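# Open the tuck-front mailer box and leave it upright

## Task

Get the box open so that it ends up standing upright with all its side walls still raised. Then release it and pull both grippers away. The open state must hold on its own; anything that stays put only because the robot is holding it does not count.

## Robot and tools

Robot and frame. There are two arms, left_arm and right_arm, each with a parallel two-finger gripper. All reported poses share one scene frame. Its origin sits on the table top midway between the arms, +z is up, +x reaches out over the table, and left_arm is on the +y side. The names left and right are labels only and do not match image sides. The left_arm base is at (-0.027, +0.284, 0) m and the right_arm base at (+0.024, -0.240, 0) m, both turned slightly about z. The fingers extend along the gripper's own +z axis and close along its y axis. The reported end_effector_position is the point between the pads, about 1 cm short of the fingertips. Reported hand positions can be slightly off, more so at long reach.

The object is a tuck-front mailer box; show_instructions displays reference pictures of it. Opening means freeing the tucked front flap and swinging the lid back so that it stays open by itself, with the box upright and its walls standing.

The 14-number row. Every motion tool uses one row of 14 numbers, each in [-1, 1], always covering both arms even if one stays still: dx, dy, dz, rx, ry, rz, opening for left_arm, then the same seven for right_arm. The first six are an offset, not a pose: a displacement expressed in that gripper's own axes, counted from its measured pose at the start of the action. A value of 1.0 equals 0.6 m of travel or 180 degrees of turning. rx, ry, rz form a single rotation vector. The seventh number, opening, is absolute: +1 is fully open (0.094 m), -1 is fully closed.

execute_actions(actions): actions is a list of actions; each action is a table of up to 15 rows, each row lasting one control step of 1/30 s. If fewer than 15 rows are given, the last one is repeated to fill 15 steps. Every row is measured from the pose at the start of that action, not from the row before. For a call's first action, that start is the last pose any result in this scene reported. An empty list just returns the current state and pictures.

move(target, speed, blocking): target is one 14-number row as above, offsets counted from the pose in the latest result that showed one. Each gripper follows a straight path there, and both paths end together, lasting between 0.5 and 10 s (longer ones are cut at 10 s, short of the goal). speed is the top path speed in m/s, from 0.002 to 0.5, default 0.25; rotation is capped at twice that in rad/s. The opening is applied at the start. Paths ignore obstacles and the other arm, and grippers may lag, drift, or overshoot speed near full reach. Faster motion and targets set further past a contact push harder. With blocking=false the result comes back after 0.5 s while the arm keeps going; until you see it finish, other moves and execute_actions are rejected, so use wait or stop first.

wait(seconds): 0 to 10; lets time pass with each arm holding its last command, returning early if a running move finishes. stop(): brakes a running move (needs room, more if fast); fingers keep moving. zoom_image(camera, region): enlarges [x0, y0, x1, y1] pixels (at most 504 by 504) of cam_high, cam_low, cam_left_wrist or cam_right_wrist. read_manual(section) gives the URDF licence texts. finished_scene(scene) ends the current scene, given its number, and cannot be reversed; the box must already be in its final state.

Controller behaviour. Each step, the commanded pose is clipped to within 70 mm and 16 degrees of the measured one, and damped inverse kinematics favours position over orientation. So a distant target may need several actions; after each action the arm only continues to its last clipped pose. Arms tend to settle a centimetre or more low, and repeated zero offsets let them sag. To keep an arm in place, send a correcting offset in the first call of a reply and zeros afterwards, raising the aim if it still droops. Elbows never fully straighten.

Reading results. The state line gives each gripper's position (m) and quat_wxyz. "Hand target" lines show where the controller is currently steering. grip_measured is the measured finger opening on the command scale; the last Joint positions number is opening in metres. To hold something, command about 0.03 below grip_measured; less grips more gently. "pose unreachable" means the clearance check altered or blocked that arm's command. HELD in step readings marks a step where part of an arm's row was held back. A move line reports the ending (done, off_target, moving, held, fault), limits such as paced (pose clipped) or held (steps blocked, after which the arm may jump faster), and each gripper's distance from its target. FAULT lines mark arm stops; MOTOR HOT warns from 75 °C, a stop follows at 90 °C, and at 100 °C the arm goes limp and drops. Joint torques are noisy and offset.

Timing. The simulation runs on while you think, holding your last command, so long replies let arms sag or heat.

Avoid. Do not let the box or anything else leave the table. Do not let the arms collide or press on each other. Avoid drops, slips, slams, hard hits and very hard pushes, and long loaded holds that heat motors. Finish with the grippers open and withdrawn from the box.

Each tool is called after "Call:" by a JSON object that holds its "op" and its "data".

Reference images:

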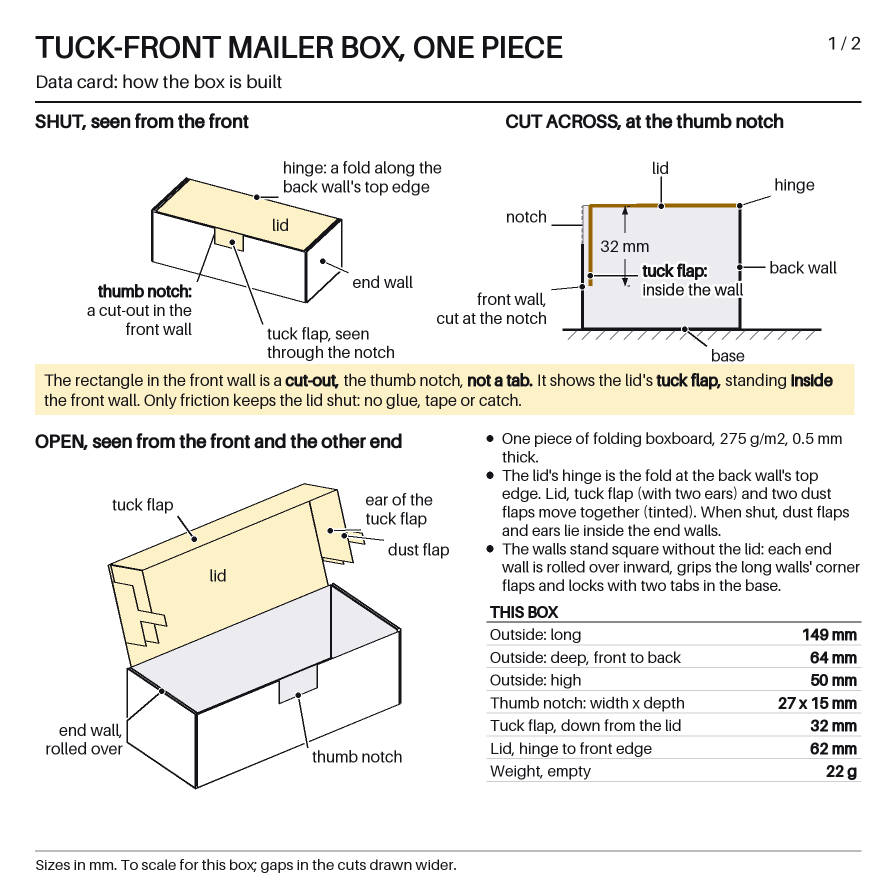

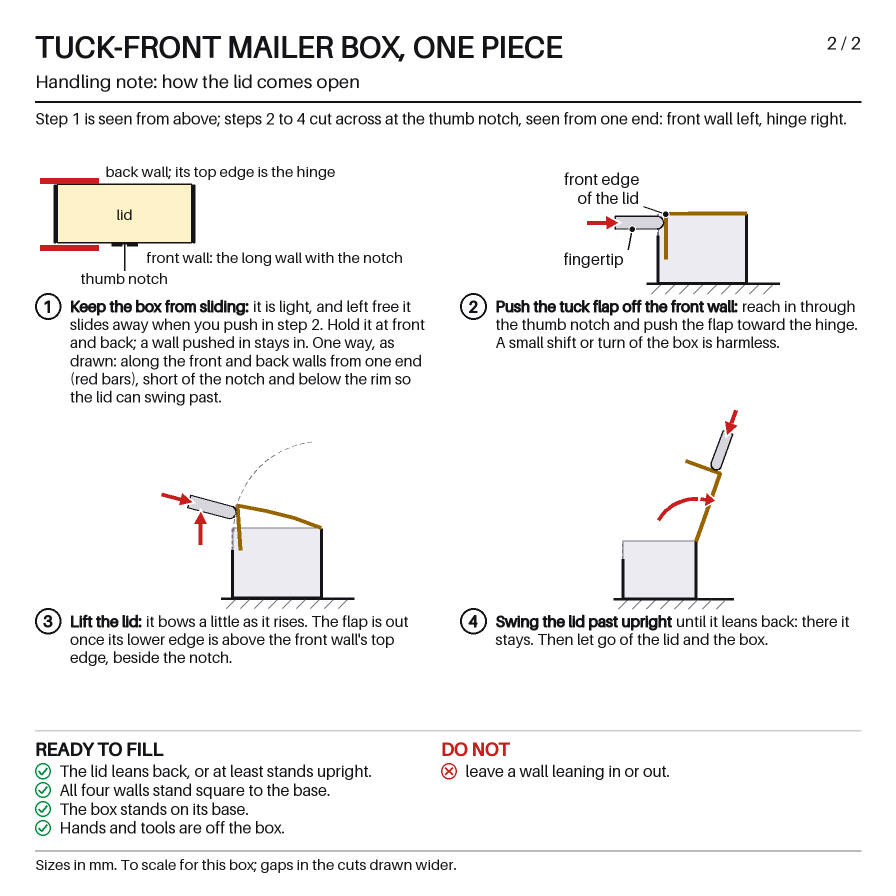

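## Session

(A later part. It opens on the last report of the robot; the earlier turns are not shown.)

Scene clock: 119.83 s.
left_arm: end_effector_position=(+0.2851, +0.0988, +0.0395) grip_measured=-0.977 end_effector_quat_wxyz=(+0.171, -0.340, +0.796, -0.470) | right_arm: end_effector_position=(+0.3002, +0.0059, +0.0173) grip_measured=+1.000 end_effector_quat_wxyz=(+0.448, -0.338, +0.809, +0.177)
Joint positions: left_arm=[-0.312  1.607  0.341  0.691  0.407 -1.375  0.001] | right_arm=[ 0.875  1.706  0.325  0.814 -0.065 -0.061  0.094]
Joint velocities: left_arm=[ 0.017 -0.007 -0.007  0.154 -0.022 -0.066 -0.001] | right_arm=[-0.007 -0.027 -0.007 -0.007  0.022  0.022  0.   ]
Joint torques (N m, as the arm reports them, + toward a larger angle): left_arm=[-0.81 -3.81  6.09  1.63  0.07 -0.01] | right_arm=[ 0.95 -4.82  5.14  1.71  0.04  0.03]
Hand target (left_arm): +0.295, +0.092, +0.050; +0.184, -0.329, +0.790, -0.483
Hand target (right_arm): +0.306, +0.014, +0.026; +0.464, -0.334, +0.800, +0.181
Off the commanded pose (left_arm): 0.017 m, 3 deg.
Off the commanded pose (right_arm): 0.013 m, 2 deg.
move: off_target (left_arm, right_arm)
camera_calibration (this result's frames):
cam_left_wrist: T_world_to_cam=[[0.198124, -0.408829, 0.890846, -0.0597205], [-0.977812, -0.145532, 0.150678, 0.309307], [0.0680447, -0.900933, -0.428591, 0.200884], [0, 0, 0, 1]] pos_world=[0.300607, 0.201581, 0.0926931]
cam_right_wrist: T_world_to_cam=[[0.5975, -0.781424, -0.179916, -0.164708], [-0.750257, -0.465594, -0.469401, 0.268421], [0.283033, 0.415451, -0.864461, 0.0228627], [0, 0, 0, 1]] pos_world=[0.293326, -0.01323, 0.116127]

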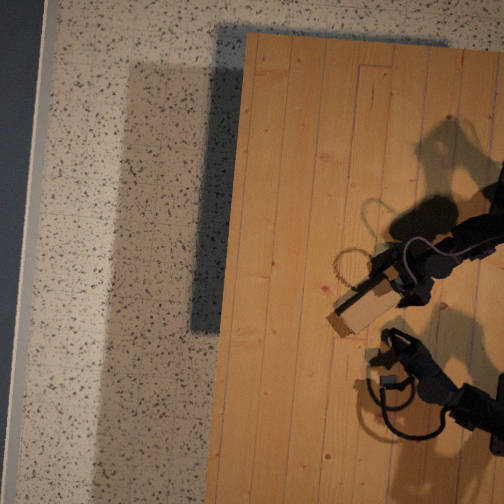

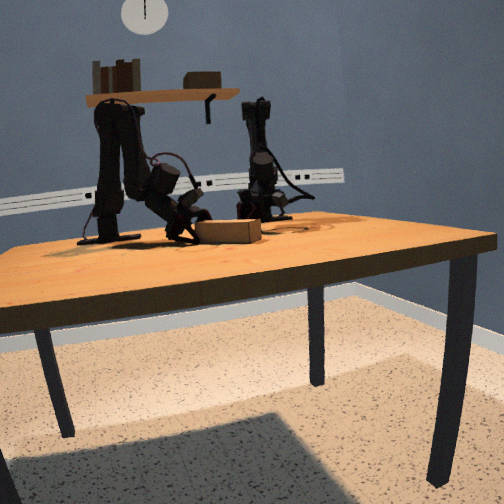

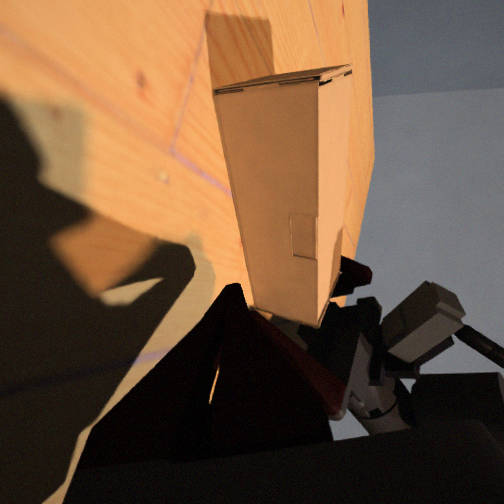

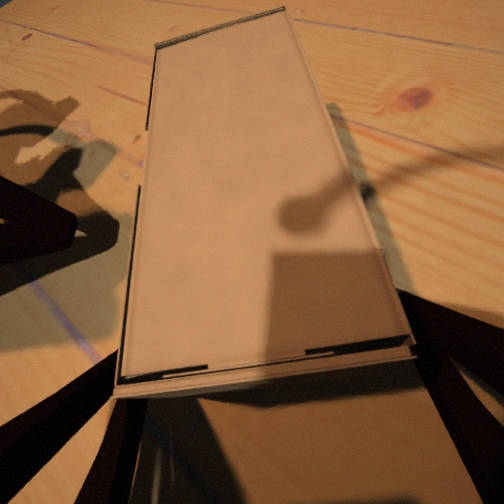

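Call:
{"op": "move", "data": {"target": [-0.012,-0.076,0.017,0.02,0,0,-1,-0.03,0,0.01,0,0,0,0.6], "speed": 0.08}}

Call:
{"op": "move", "data": {"target": [0,-0.01,0,0,0,0,-1,-0.01,0,0,0,0,0,0.35]}}

Scene clock: 133.37 s.
left_arm: end_effector_position=(+0.3085, +0.0880, +0.0627) grip_measured=-0.977 end_effector_quat_wxyz=(+0.177, -0.342, +0.783, -0.488) | right_arm: end_effector_position=(+0.3057, +0.0105, +0.0172) grip_measured=+0.602 end_effector_quat_wxyz=(+0.437, -0.339, +0.815, +0.173)
Joint positions: left_arm=[-0.318  1.607  0.437  0.645  0.407 -1.41   0.001] | right_arm=[ 0.875  1.706  0.372  0.741 -0.065 -0.06   0.075]
Joint velocities: left_arm=[-0.007 -0.012  0.002 -0.051 -0.022 -0.022 -0.001] | right_arm=[ 0.002  0.012  0.027 -0.051  0.037 -0.051 -0.   ]
Joint torques (N m, as the arm reports them, + toward a larger angle): left_arm=[-0.74 -6.    6.37  1.28  0.09 -0.01] | right_arm=[ 0.52 -7.8   5.72  1.2  -0.01  0.01]
Hand target (left_arm): +0.313, +0.082, +0.074; +0.181, -0.335, +0.781, -0.496
Hand target (right_arm): +0.310, +0.016, +0.029; +0.448, -0.338, +0.809, +0.177
Off the commanded pose (left_arm): 0.013 m, 1 deg.
Off the commanded pose (right_arm): 0.014 m, 1 deg.
move: off_target (left_arm, right_arm)
camera_calibration (this result's frames):
cam_left_wrist: T_world_to_cam=[[0.181202, -0.372945, 0.909988, -0.088585], [-0.979519, -0.151047, 0.133143, 0.329266], [0.0877962, -0.915476, -0.392677, 0.192446], [0, 0, 0, 1]] pos_world=[0.321678, 0.192877, 0.112341]
cam_right_wrist: T_world_to_cam=[[0.593563, -0.784528, -0.179437, -0.163211], [-0.759656, -0.472559, -0.446778, 0.277178], [0.265715, 0.401502, -0.876466, 0.0249435], [0, 0, 0, 1]] pos_world=[0.300808, -0.00707605, 0.116413]

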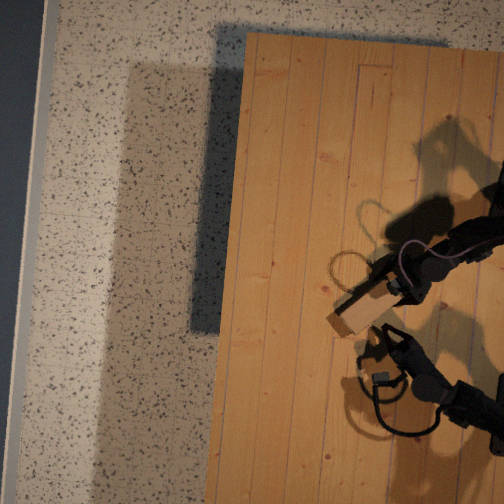

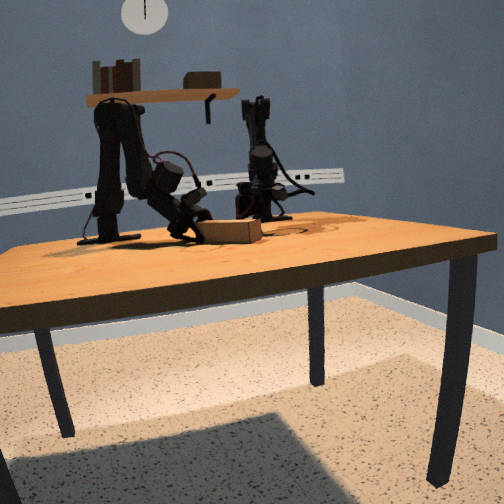

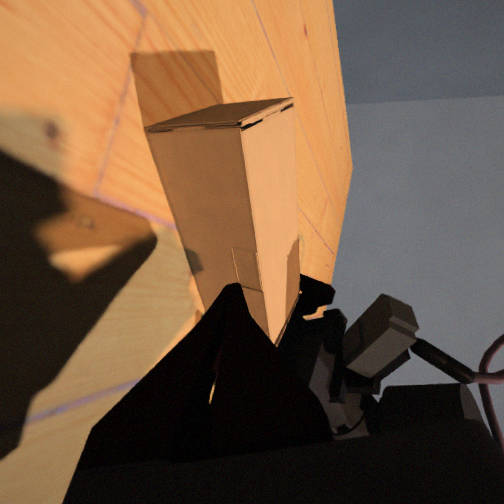

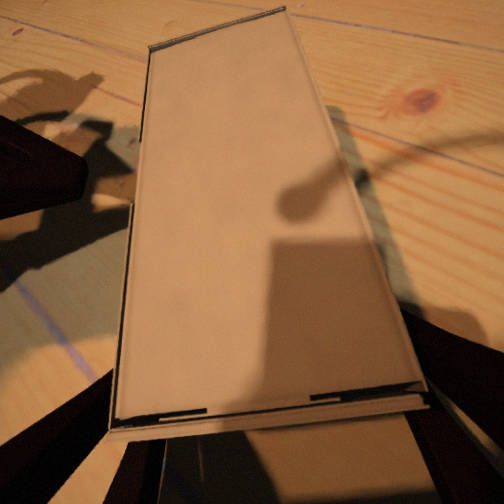

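Scene clock: 134.07 s.
left_arm: end_effector_position=(+0.3065, +0.0887, +0.0591) grip_measured=-0.977 end_effector_quat_wxyz=(+0.171, -0.347, +0.786, -0.483) | right_arm: end_effector_position=(+0.3056, +0.0104, +0.0170) grip_measured=+0.354 end_effector_quat_wxyz=(+0.436, -0.339, +0.815, +0.173)
Joint positions: left_arm=[-0.318  1.607  0.437  0.627  0.407 -1.412  0.001] | right_arm=[ 0.875  1.706  0.372  0.74  -0.065 -0.06   0.064]
Joint velocities: left_arm=[-0.007  0.007 -0.002  0.022  0.007 -0.007  0.   ] | right_arm=[-0.002 -0.002  0.002  0.007 -0.007  0.022 -0.   ]
Joint torques (N m, as the arm reports them, + toward a larger angle): left_arm=[-0.3  -6.19  5.79  1.27  0.08 -0.03] | right_arm=[ 0.14 -7.26  5.42  1.07  0.    0.  ]
Hand target (left_arm): +0.311, +0.086, +0.068; +0.177, -0.342, +0.783, -0.488
Hand target (right_arm): +0.308, +0.013, +0.022; +0.437, -0.339, +0.815, +0.174
Off the commanded pose (left_arm): 0.010 m, 1 deg.
Off the commanded pose (right_arm): 0.006 m, 0 deg.
move: done
camera_calibration (this result's frames):
cam_left_wrist: T_world_to_cam=[[0.197934, -0.377295, 0.904694, -0.0890922], [-0.976825, -0.152626, 0.150064, 0.3262], [0.0814613, -0.91343, -0.398761, 0.193997], [0, 0, 0, 1]] pos_world=[0.320471, 0.193375, 0.109009]
cam_right_wrist: T_world_to_cam=[[0.593406, -0.78466, -0.179385, -0.163212], [-0.760049, -0.472886, -0.445763, 0.277038], [0.264944, 0.40086, -0.876993, 0.025062], [0, 0, 0, 1]] pos_world=[0.300773, -0.00710526, 0.116195]

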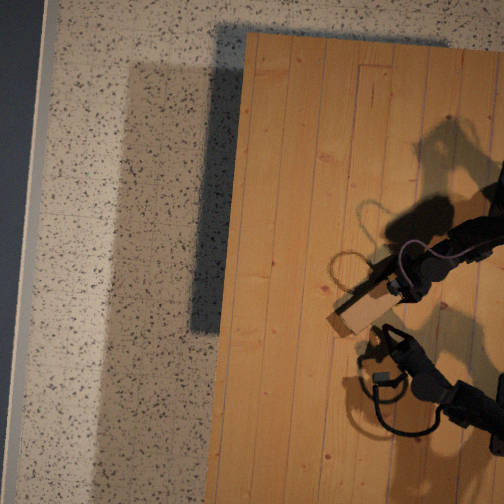

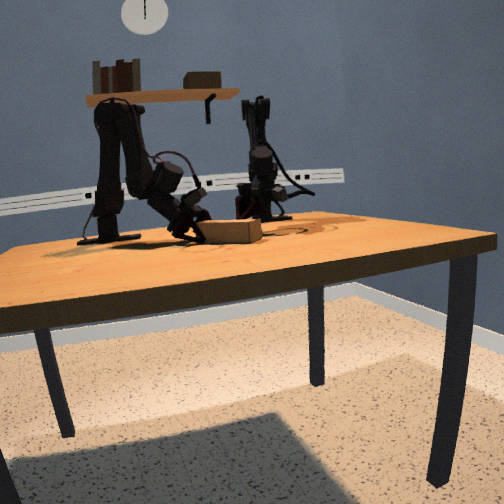

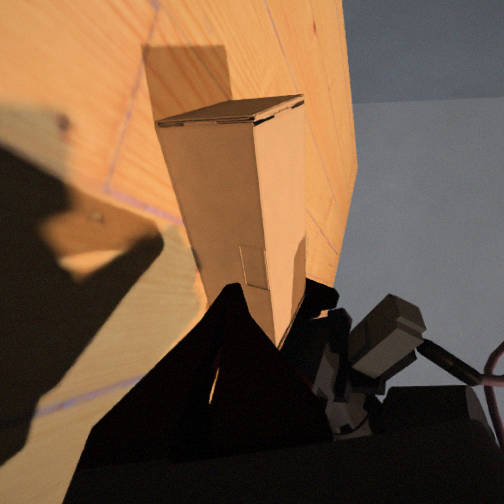

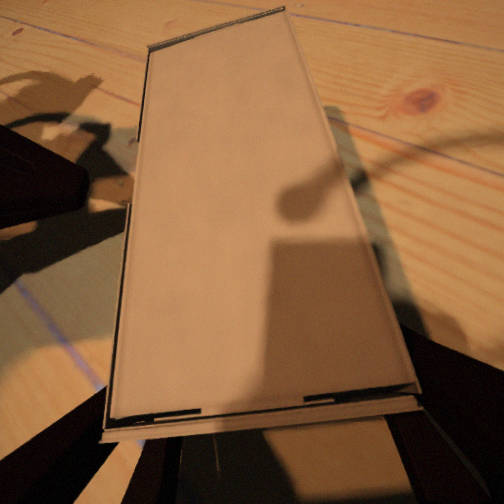

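Call:
{"op": "move", "data": {"target": [-0.005,-0.035,0.016,0.01,0,0,-1,-0.01,0,0,0,0,0,0.33], "speed": 0.04}}

Scene clock: 141.30 s.
left_arm: end_effector_position=(+0.3167, +0.0851, +0.0668) grip_measured=-0.977 end_effector_quat_wxyz=(+0.172, -0.350, +0.779, -0.491) | right_arm: end_effector_position=(+0.3056, +0.0104, +0.0170) grip_measured=+0.339 end_effector_quat_wxyz=(+0.436, -0.339, +0.815, +0.173)
Joint positions: left_arm=[-0.318  1.621  0.474  0.624  0.406 -1.432  0.001] | right_arm=[ 0.875  1.706  0.372  0.74  -0.065 -0.06   0.063]
Joint velocities: left_arm=[ 0.002  0.022 -0.012  0.022 -0.051  0.066  0.   ] | right_arm=[-0.007  0.017  0.007  0.022 -0.022 -0.007 -0.001]
Joint torques (N m, as the arm reports them, + toward a larger angle): left_arm=[-0.96 -4.6   6.54  1.37  0.05 -0.02] | right_arm=[ 0.04 -7.14  5.53  1.06 -0.02 -0.02]
Hand target (left_arm): +0.322, +0.078, +0.073; +0.176, -0.344, +0.778, -0.496
Hand target (right_arm): +0.308, +0.013, +0.022; +0.437, -0.339, +0.815, +0.173
Off the commanded pose (left_arm): 0.011 m, 1 deg.
Off the commanded pose (right_arm): 0.006 m, 0 deg.
move: off_target (left_arm)
camera_calibration (this result's frames):
cam_left_wrist: T_world_to_cam=[[0.195352, -0.357842, 0.913119, -0.100824], [-0.976308, -0.159305, 0.14644, 0.335058], [0.0930625, -0.920093, -0.380485, 0.188586], [0, 0, 0, 1]] pos_world=[0.329266, 0.190815, 0.114753]
cam_right_wrist: T_world_to_cam=[[0.593406, -0.78466, -0.179385, -0.163212], [-0.760049, -0.472886, -0.445763, 0.277038], [0.264944, 0.40086, -0.876993, 0.025062], [0, 0, 0, 1]] pos_world=[0.300773, -0.00710526, 0.116195]

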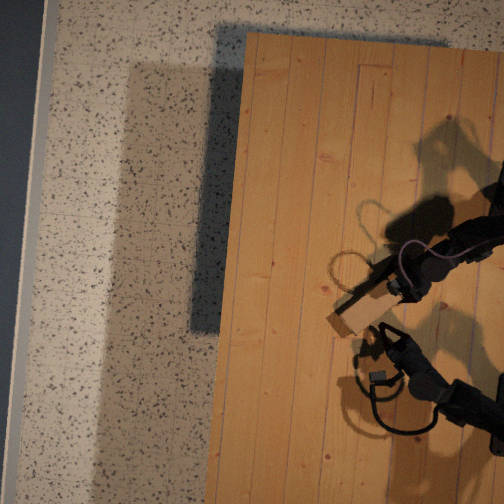

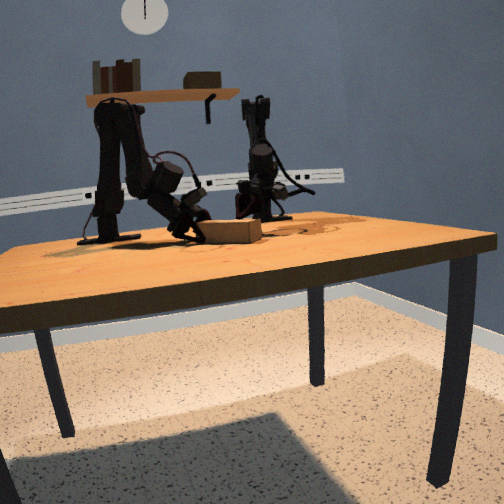

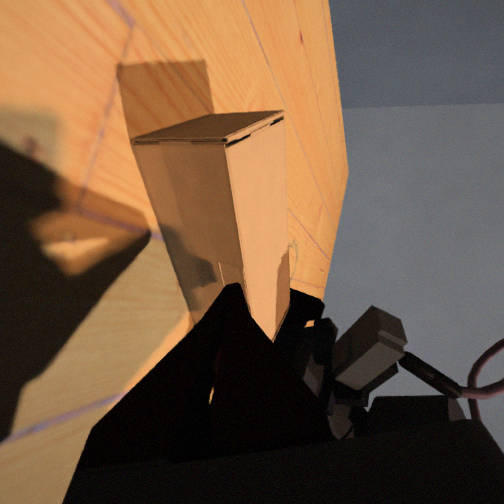

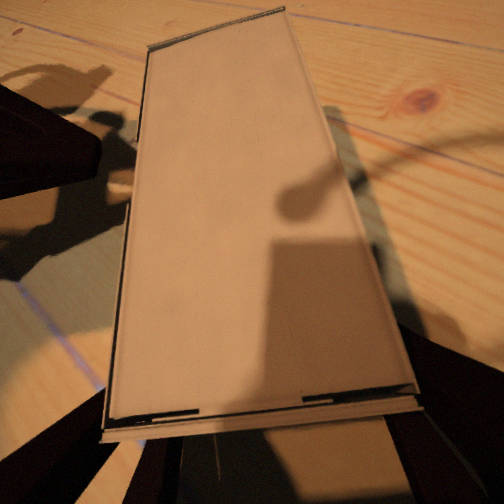

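Call:
{"op": "move", "data": {"target": [0.017,-0.015,0.028,0.005,0,0,-1,-0.01,0,0,0,0,0,0.33], "speed": 0.03}}

Scene clock: 149.37 s.
left_arm: end_effector_position=(+0.3100, +0.0723, +0.0534) grip_measured=-0.977 end_effector_quat_wxyz=(+0.158, -0.360, +0.783, -0.482) | right_arm: end_effector_position=(+0.3056, +0.0104, +0.0170) grip_measured=+0.339 end_effector_quat_wxyz=(+0.436, -0.339, +0.815, +0.173)
Joint positions: left_arm=[-0.373  1.662  0.474  0.641  0.363 -1.472  0.001] | right_arm=[ 0.875  1.706  0.372  0.74  -0.065 -0.06   0.063]
Joint velocities: left_arm=[-0.007 -0.007 -0.002 -0.007  0.007  0.007 -0.   ] | right_arm=[-0.002  0.007  0.012 -0.007 -0.022  0.022  0.   ]
Joint torques (N m, as the arm reports them, + toward a larger angle): left_arm=[-0.72 -4.76  6.87  1.67  0.03 -0.01] | right_arm=[-0.01 -7.24  5.44  1.05 -0.02  0.  ]
Hand target (left_arm): +0.322, +0.065, +0.068; +0.174, -0.349, +0.775, -0.498
Hand target (right_arm): +0.308, +0.013, +0.022; +0.437, -0.339, +0.815, +0.173
Off the commanded pose (left_arm): 0.021 m, 3 deg.
Off the commanded pose (right_arm): 0.006 m, 0 deg.
move: off_target (left_arm)
camera_calibration (this result's frames):
cam_left_wrist: T_world_to_cam=[[0.232223, -0.362534, 0.902575, -0.102353], [-0.969464, -0.161463, 0.184579, 0.324487], [0.0788158, -0.917877, -0.388959, 0.177095], [0, 0, 0, 1]] pos_world=[0.32439, 0.177838, 0.10137]
cam_right_wrist: T_world_to_cam=[[0.593406, -0.78466, -0.179385, -0.163212], [-0.760049, -0.472886, -0.445763, 0.277038], [0.264944, 0.40086, -0.876993, 0.025062], [0, 0, 0, 1]] pos_world=[0.300773, -0.00710526, 0.116195]

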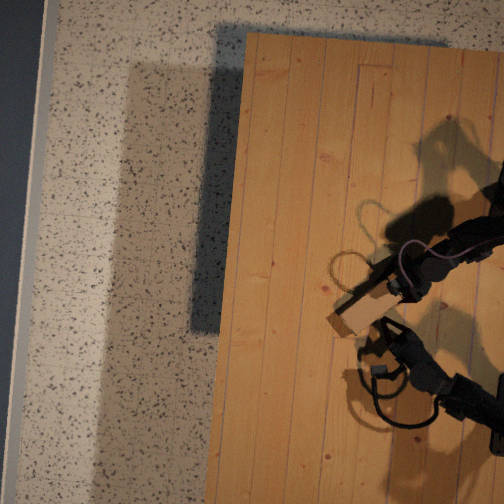

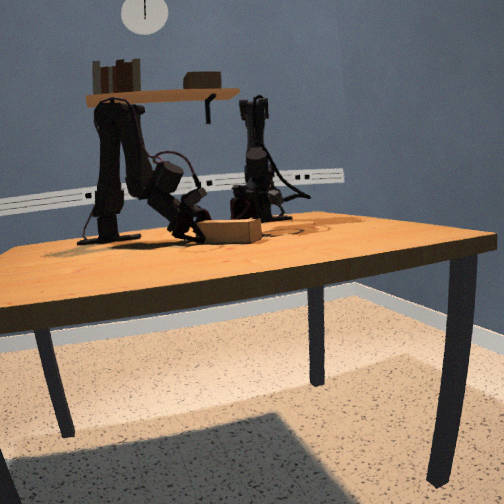

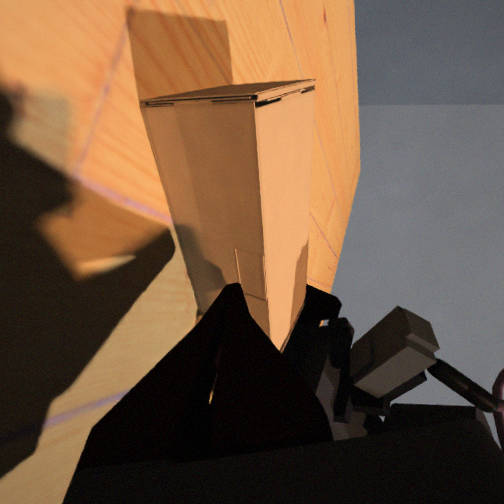

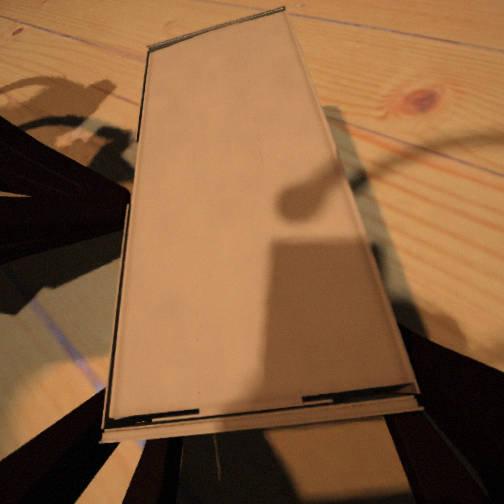

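Call:
{"op": "execute_actions", "data": {"actions": [[[-0.006,-0.04,0.008,0.012,0,0,-1,-0.01,0,0,0,0,0,0.33]]]}}

Call:
{"op": "wait", "data": {"seconds": 0.3}}

Scene clock: 156.13 s.
left_arm: end_effector_position=(+0.3182, +0.0691, +0.0621) grip_measured=-0.977 end_effector_quat_wxyz=(+0.161, -0.362, +0.777, -0.489) | right_arm: end_effector_position=(+0.3061, +0.0098, +0.0170) grip_measured=+0.339 end_effector_quat_wxyz=(+0.437, -0.338, +0.816, +0.172)
Joint positions: left_arm=[-0.373  1.662  0.506  0.628  0.362 -1.486  0.001] | right_arm=[ 0.875  1.706  0.372  0.74  -0.06  -0.059  0.063]
Joint velocities: left_arm=[-0.012  0.002 -0.012 -0.022 -0.095 -0.007  0.   ] | right_arm=[-0.012  0.002 -0.022  0.022 -0.007  0.037 -0.001]
Joint torques (N m, as the arm reports them, + toward a larger angle): left_arm=[-0.04 -5.76  6.58  1.31  0.13 -0.02] | right_arm=[ 0.15 -7.15  5.44  1.07 -0.06 -0.02]
Hand target (left_arm): +0.325, +0.065, +0.072; +0.165, -0.357, +0.774, -0.496
Hand target (right_arm): +0.308, +0.013, +0.022; +0.437, -0.339, +0.815, +0.173
Off the commanded pose (left_arm): 0.012 m, 1 deg.
Off the commanded pose (right_arm): 0.006 m, 0 deg.
Step readings (end_effector_position):
0: left_arm (+0.3107, +0.0726, +0.0539) | right_arm (+0.3056, +0.0104, +0.0170)
1: left_arm (+0.3112, +0.0724, +0.0541) | right_arm (+0.3056, +0.0104, +0.0170)
2: left_arm (+0.3125, +0.0718, +0.0552) | right_arm (+0.3056, +0.0104, +0.0170)
4: left_arm (+0.3162, +0.0702, +0.0596) | right_arm (+0.3056, +0.0104, +0.0170)
8: left_arm (+0.3184, +0.0690, +0.0623) | right_arm (+0.3061, +0.0098, +0.0170)
15: end_effector_position above
camera_calibration (this result's frames):
cam_left_wrist: T_world_to_cam=[[0.226517, -0.346988, 0.910104, -0.112998], [-0.969872, -0.16636, 0.177966, 0.331234], [0.089653, -0.922997, -0.374218, 0.172827], [0, 0, 0, 1]] pos_world=[0.331356, 0.175414, 0.108566]
cam_right_wrist: T_world_to_cam=[[0.590114, -0.787382, -0.17831, -0.162933], [-0.761812, -0.469992, -0.445814, 0.277664], [0.267222, 0.39892, -0.877186, 0.0244498], [0, 0, 0, 1]] pos_world=[0.301143, -0.00754398, 0.116181]

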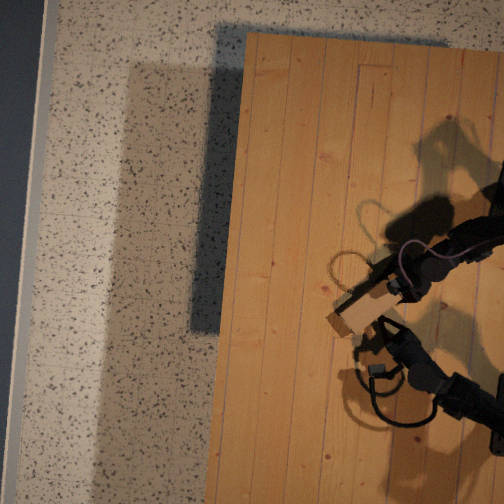

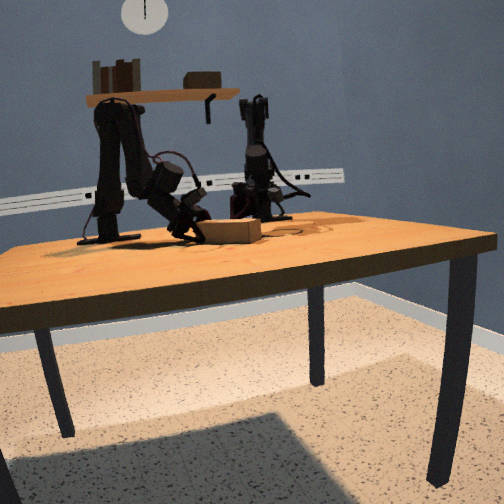

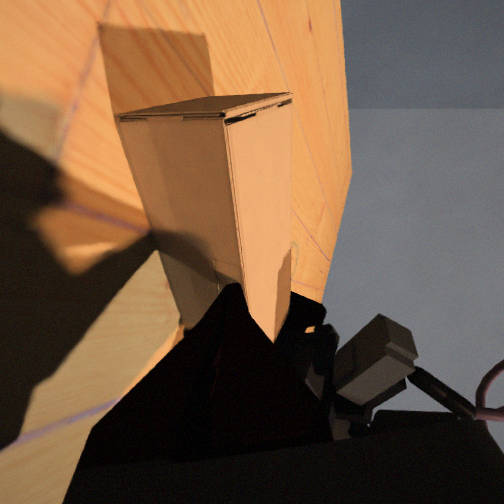

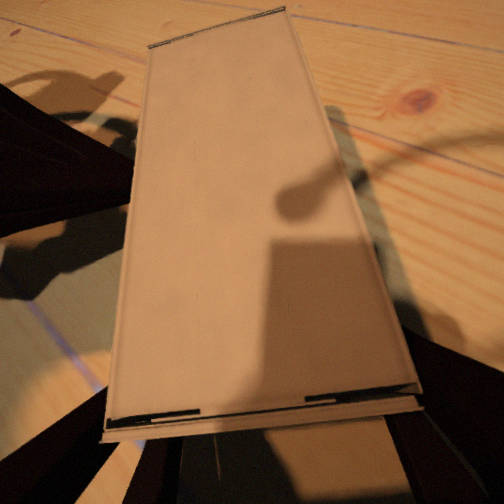

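Scene clock: 156.43 s.
left_arm: end_effector_position=(+0.3182, +0.0691, +0.0621) grip_measured=-0.977 end_effector_quat_wxyz=(+0.161, -0.362, +0.777, -0.489) | right_arm: end_effector_position=(+0.3061, +0.0098, +0.0170) grip_measured=+0.339 end_effector_quat_wxyz=(+0.437, -0.338, +0.816, +0.172)
Joint positions: left_arm=[-0.373  1.662  0.506  0.628  0.362 -1.486  0.001] | right_arm=[ 0.875  1.706  0.372  0.74  -0.06  -0.059  0.063]
Joint velocities: left_arm=[-0.007 -0.012 -0.007  0.066  0.11   0.037 -0.   ] | right_arm=[ 0.007 -0.007  0.002 -0.051 -0.066 -0.066 -0.   ]
Joint torques (N m, as the arm reports them, + toward a larger angle): left_arm=[-0.03 -5.76  6.59  1.3   0.13 -0.03] | right_arm=[ 0.08 -7.21  5.62  1.06 -0.07  0.01]
Hand target (left_arm): +0.325, +0.065, +0.072; +0.165, -0.357, +0.774, -0.496
Hand target (right_arm): +0.308, +0.013, +0.022; +0.437, -0.339, +0.815, +0.173
Off the commanded pose (left_arm): 0.012 m, 1 deg.
Off the commanded pose (right_arm): 0.006 m, 0 deg.
wait: 0.30 s; at rest by 0.17 s
camera_calibration (this result's frames):
cam_left_wrist: T_world_to_cam=[[0.226803, -0.346738, 0.910128, -0.113107], [-0.969799, -0.166493, 0.178242, 0.331203], [0.089727, -0.923067, -0.374027, 0.172797], [0, 0, 0, 1]] pos_world=[0.331348, 0.175427, 0.108538]
cam_right_wrist: T_world_to_cam=[[0.590114, -0.787382, -0.17831, -0.162933], [-0.761812, -0.469992, -0.445814, 0.277664], [0.267222, 0.39892, -0.877186, 0.0244498], [0, 0, 0, 1]] pos_world=[0.301143, -0.00754398, 0.116181]

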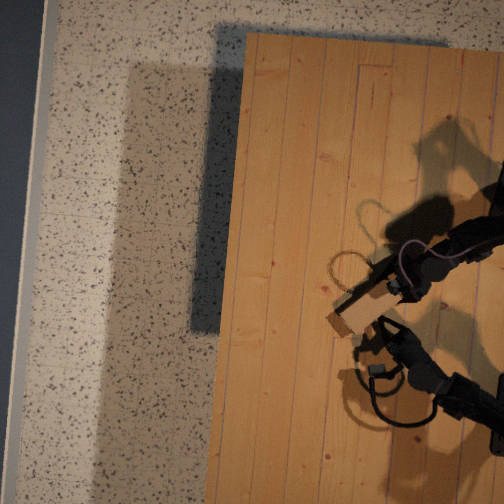

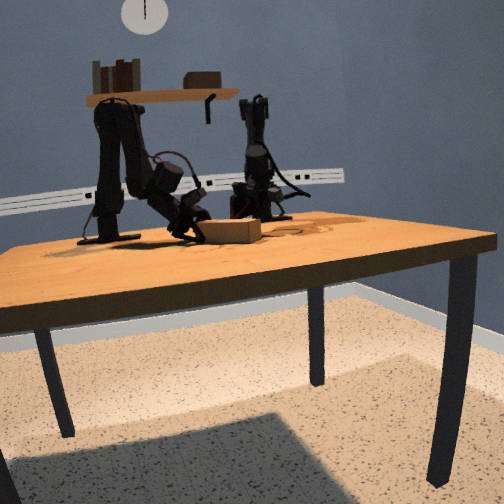

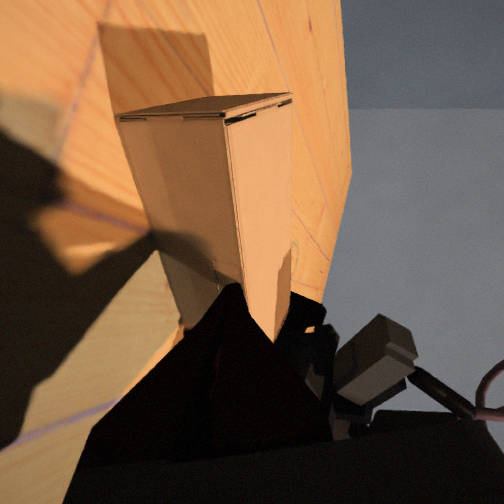

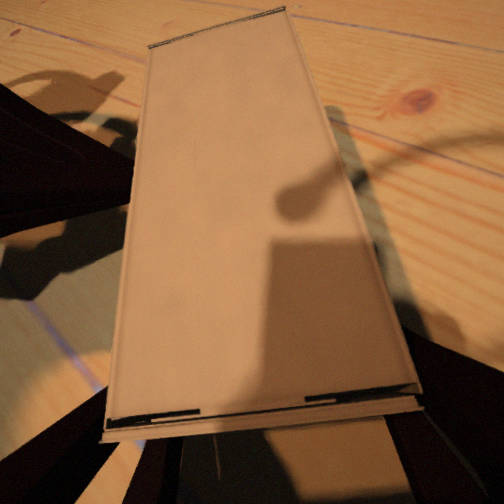

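Call:
{"op": "execute_actions", "data": {"actions": [[[-0.004,-0.025,0.002,0.008,0,0,-1,-0.01,0,0,0,0,0,0.33],[-0.005,-0.028,0.001,0.008,0,0,-1,-0.01,0,0,0,0,0,0.33],[-0.006,-0.031,0,0.008,0,0,-1,-0.01,0,0,0,0,0,0.33],[-0.006,-0.034,0,0.008,0,0,-1,-0.01,0,0,0,0,0,0.33],[-0.006,-0.037,0,0.008,0,0,-1,-0.01,0,0,0,0,0,0.33],[-0.006,-0.04,0,0.008,0,0,-1,-0.01,0,0,0,0,0,0.33]]]}}

Scene clock: 165.17 s.
left_arm: end_effector_position=(+0.3195, +0.0679, +0.0607) grip_measured=-0.977 end_effector_quat_wxyz=(+0.150, -0.369, +0.781, -0.481) | right_arm: end_effector_position=(+0.3069, +0.0090, +0.0169) grip_measured=+0.338 end_effector_quat_wxyz=(+0.437, -0.334, +0.817, +0.170)
Joint positions: left_arm=[-0.373  1.662  0.532  0.575  0.365 -1.491  0.001] | right_arm=[ 0.875  1.706  0.372  0.74  -0.054 -0.054  0.063]
Joint velocities: left_arm=[-0.002  0.007  0.007 -0.051 -0.051  0.022  0.   ] | right_arm=[-0.007 -0.002 -0.012  0.007 -0.037  0.007  0.   ]
Joint torques (N m, as the arm reports them, + toward a larger angle): left_arm=[ 0.4  -7.92  6.83  1.31  0.14 -0.03] | right_arm=[ 0.08 -7.17  5.37  1.06 -0.07 -0.02]
Hand target (left_arm): +0.330, +0.065, +0.083; +0.165, -0.360, +0.771, -0.498
Hand target (right_arm): +0.308, +0.012, +0.022; +0.437, -0.337, +0.816, +0.172
Off the commanded pose (left_arm): 0.025 m, 3 deg.
Off the commanded pose (right_arm): 0.006 m, 0 deg.
Step readings (end_effector_position):
0: left_arm (+0.3182, +0.0691, +0.0621) | right_arm (+0.3061, +0.0098, +0.0170)
1: left_arm (+0.3182, +0.0691, +0.0620) | right_arm (+0.3061, +0.0098, +0.0170)
2: left_arm (+0.3180, +0.0692, +0.0617) | right_arm (+0.3061, +0.0098, +0.0170)
4: left_arm (+0.3182, +0.0690, +0.0611) | right_arm (+0.3061, +0.0098, +0.0170)
8: left_arm (+0.3196, +0.0679, +0.0615) | right_arm (+0.3067, +0.0091, +0.0169)
15: end_effector_position above
camera_calibration (this result's frames):
cam_left_wrist: T_world_to_cam=[[0.253279, -0.352244, 0.900985, -0.120116], [-0.964221, -0.167284, 0.205656, 0.329122], [0.0782796, -0.920837, -0.38201, 0.175075], [0, 0, 0, 1]] pos_world=[0.334064, 0.173962, 0.107417]
cam_right_wrist: T_world_to_cam=[[0.583797, -0.792047, -0.178446, -0.162088], [-0.76565, -0.463956, -0.445562, 0.278961], [0.270115, 0.396745, -0.877286, 0.023682], [0, 0, 0, 1]] pos_world=[0.301816, -0.00835128, 0.116146]

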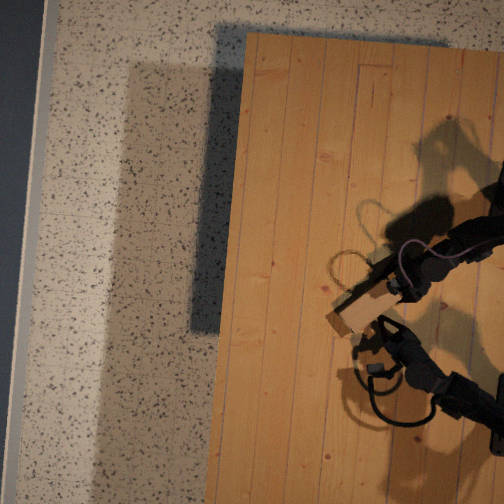

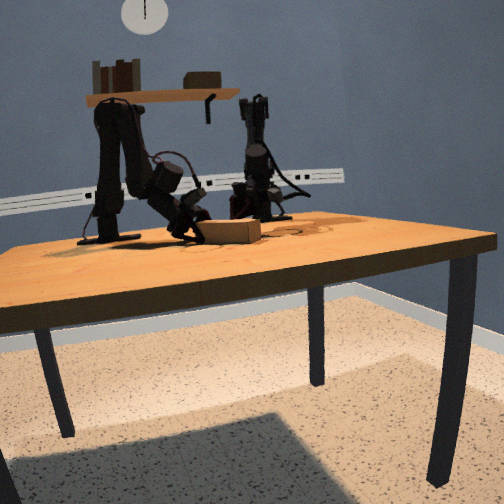

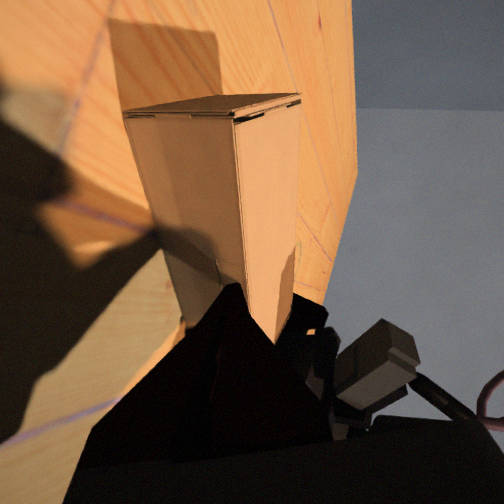

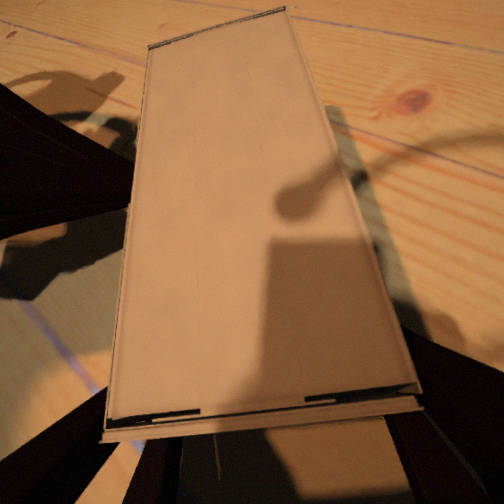

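Call:
{"op": "execute_actions", "data": {"actions": [[[-0.015,-0.014,0,0.009,-0.016,0,-1,-0.01,0,0,0,0,0,0.33]]]}}

Call:
{"op": "zoom_image", "data": {"camera": "cam_left_wrist", "region": [150,200,330,380]}}

Scene clock: 174.33 s.
left_arm: end_effector_position=(+0.3243, +0.0730, +0.0601) grip_measured=-0.977 end_effector_quat_wxyz=(+0.163, -0.382, +0.776, -0.474) | right_arm: end_effector_position=(+0.3069, +0.0089, +0.0169) grip_measured=+0.338 end_effector_quat_wxyz=(+0.437, -0.334, +0.817, +0.170)
Joint positions: left_arm=[-0.373  1.662  0.533  0.577  0.326 -1.503  0.001] | right_arm=[ 0.875  1.706  0.372  0.74  -0.054 -0.054  0.063]
Joint velocities: left_arm=[-0.002  0.007 -0.002 -0.066 -0.007  0.066 -0.   ] | right_arm=[ 0.007 -0.007 -0.012 -0.022  0.051 -0.066  0.001]
Joint torques (N m, as the arm reports them, + toward a larger angle): left_arm=[-0.1  -5.76  5.03  1.7   0.02 -0.02] | right_arm=[ 0.05 -7.17  5.51  1.07 -0.01 -0.04]
Hand target (left_arm): +0.329, +0.072, +0.067; +0.175, -0.379, +0.770, -0.483
Hand target (right_arm): +0.309, +0.011, +0.022; +0.438, -0.334, +0.817, +0.170
Off the commanded pose (left_arm): 0.008 m, 2 deg.
Off the commanded pose (right_arm): 0.006 m, 0 deg.
Step readings (end_effector_position):
0: left_arm (+0.3195, +0.0679, +0.0606) | right_arm (+0.3069, +0.0090, +0.0169)
1: left_arm (+0.3201, +0.0686, +0.0605) | right_arm (+0.3069, +0.0089, +0.0169)
2: left_arm (+0.3208, +0.0694, +0.0603) | right_arm (+0.3069, +0.0089, +0.0169)
4: left_arm (+0.3221, +0.0707, +0.0602) | right_arm (+0.3069, +0.0089, +0.0169)
8: left_arm (+0.3236, +0.0722, +0.0601) | right_arm (+0.3069, +0.0089, +0.0169)
15: end_effector_position above
camera_calibration (this result's frames):
cam_left_wrist: T_world_to_cam=[[0.263931, -0.352, 0.898018, -0.122268], [-0.957649, -0.20674, 0.200419, 0.335767], [0.115108, -0.912883, -0.391657, 0.167166], [0, 0, 0, 1]] pos_world=[0.334575, 0.178981, 0.107976]
cam_right_wrist: T_world_to_cam=[[0.583363, -0.792344, -0.178545, -0.162017], [-0.765931, -0.463521, -0.44553, 0.279054], [0.270254, 0.396659, -0.877282, 0.0236458], [0, 0, 0, 1]] pos_world=[0.30186, -0.00840532, 0.116144]

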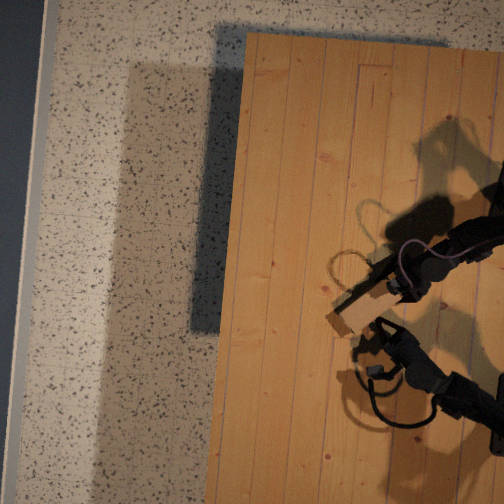

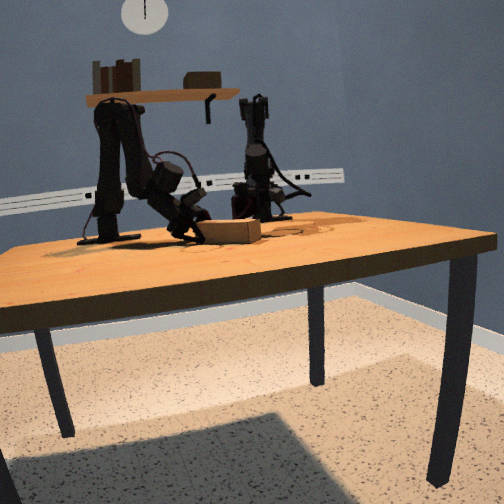

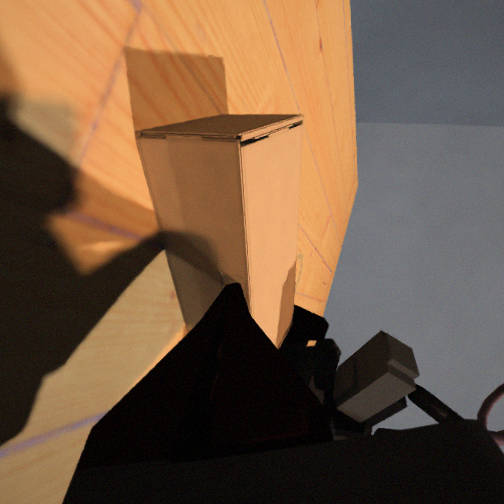

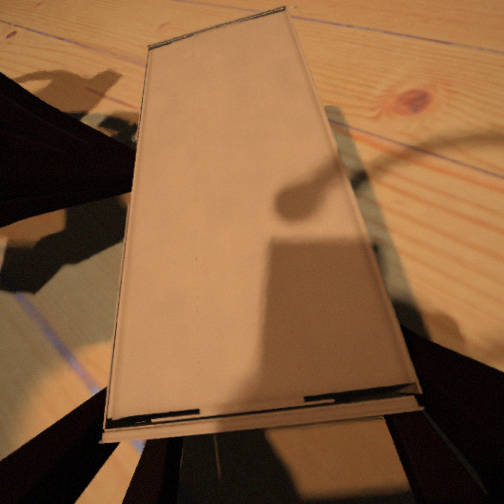

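Region (150, 200, 330, 380) of cam_left_wrist's 504x504 image, scaled by 2.800, with more detail than that image has.

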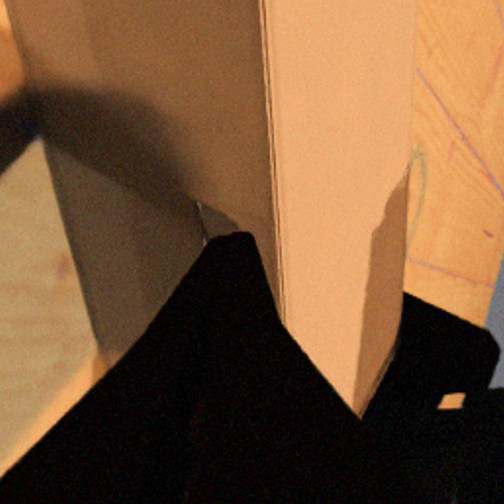

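Call:
{"op": "execute_actions", "data": {"actions": [[[0,-0.03,0.003,0.021,0,0.007,-1,-0.01,0,0,0,0,0,0.33]]]}}

Scene clock: 180.10 s.
left_arm: end_effector_position=(+0.3272, +0.0720, +0.0650) grip_measured=-0.977 end_effector_quat_wxyz=(+0.170, -0.379, +0.772, -0.482) | right_arm: end_effector_position=(+0.3076, +0.0082, +0.0169) grip_measured=+0.338 end_effector_quat_wxyz=(+0.438, -0.331, +0.818, +0.168)
Joint positions: left_arm=[-0.373  1.662  0.533  0.601  0.325 -1.504  0.001] | right_arm=[ 0.875  1.706  0.372  0.74  -0.048 -0.05   0.063]
Joint velocities: left_arm=[-0.007  0.007 -0.022 -0.037 -0.007 -0.022 -0.   ] | right_arm=[ 0.002 -0.012  0.012  0.022  0.007 -0.066 -0.   ]
Joint torques (N m, as the arm reports them, + toward a larger angle): left_arm=[-0.28 -5.21  5.41  1.86  0.1  -0.03] | right_arm=[ 0.07 -7.22  5.46  1.04 -0.02 -0.03]
Hand target (left_arm): +0.333, +0.067, +0.075; +0.180, -0.368, +0.764, -0.498
Hand target (right_arm): +0.309, +0.011, +0.022; +0.438, -0.334, +0.817, +0.170
Off the commanded pose (left_arm): 0.012 m, 3 deg.
Off the commanded pose (right_arm): 0.006 m, 0 deg.
Step readings (end_effector_position):
0: left_arm (+0.3245, +0.0731, +0.0601) | right_arm (+0.3069, +0.0089, +0.0169)
1: left_arm (+0.3249, +0.0730, +0.0608) | right_arm (+0.3069, +0.0089, +0.0169)
2: left_arm (+0.3254, +0.0728, +0.0616) | right_arm (+0.3070, +0.0088, +0.0169)
4: left_arm (+0.3262, +0.0724, +0.0631) | right_arm (+0.3072, +0.0086, +0.0169)
8: left_arm (+0.3269, +0.0721, +0.0643) | right_arm (+0.3075, +0.0083, +0.0169)
15: end_effector_position above
camera_calibration (this result's frames):
cam_left_wrist: T_world_to_cam=[[0.244991, -0.34301, 0.90682, -0.122776], [-0.961408, -0.206729, 0.181542, 0.339818], [0.125195, -0.916301, -0.38042, 0.164087], [0, 0, 0, 1]] pos_world=[0.33624, 0.17849, 0.112066]
cam_right_wrist: T_world_to_cam=[[0.577881, -0.796364, -0.178485, -0.161302], [-0.769152, -0.458317, -0.445366, 0.28016], [0.272871, 0.394651, -0.877378, 0.0229481], [0, 0, 0, 1]] pos_world=[0.302437, -0.0091096, 0.116118]

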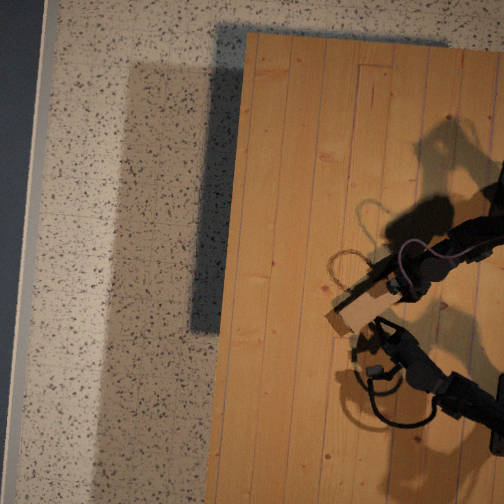

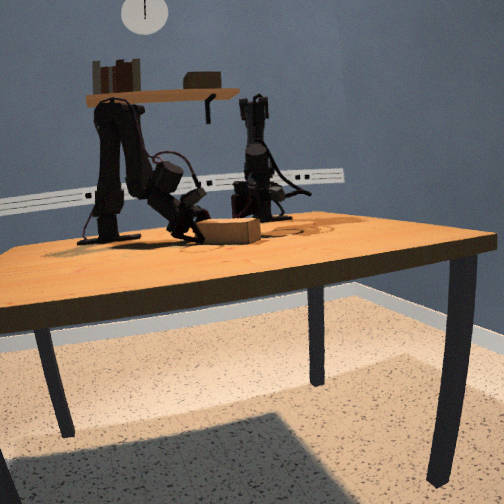

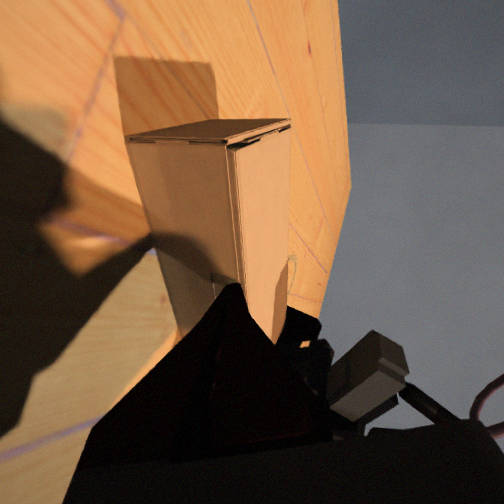

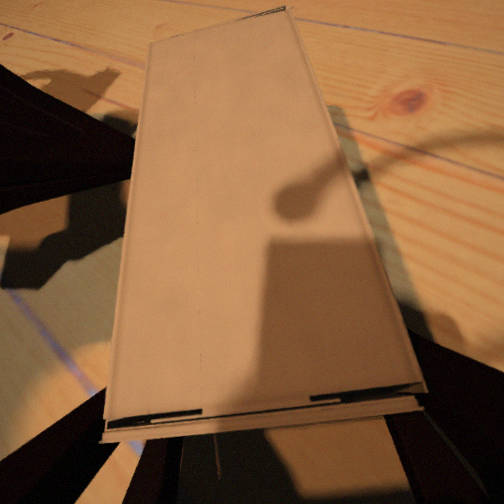

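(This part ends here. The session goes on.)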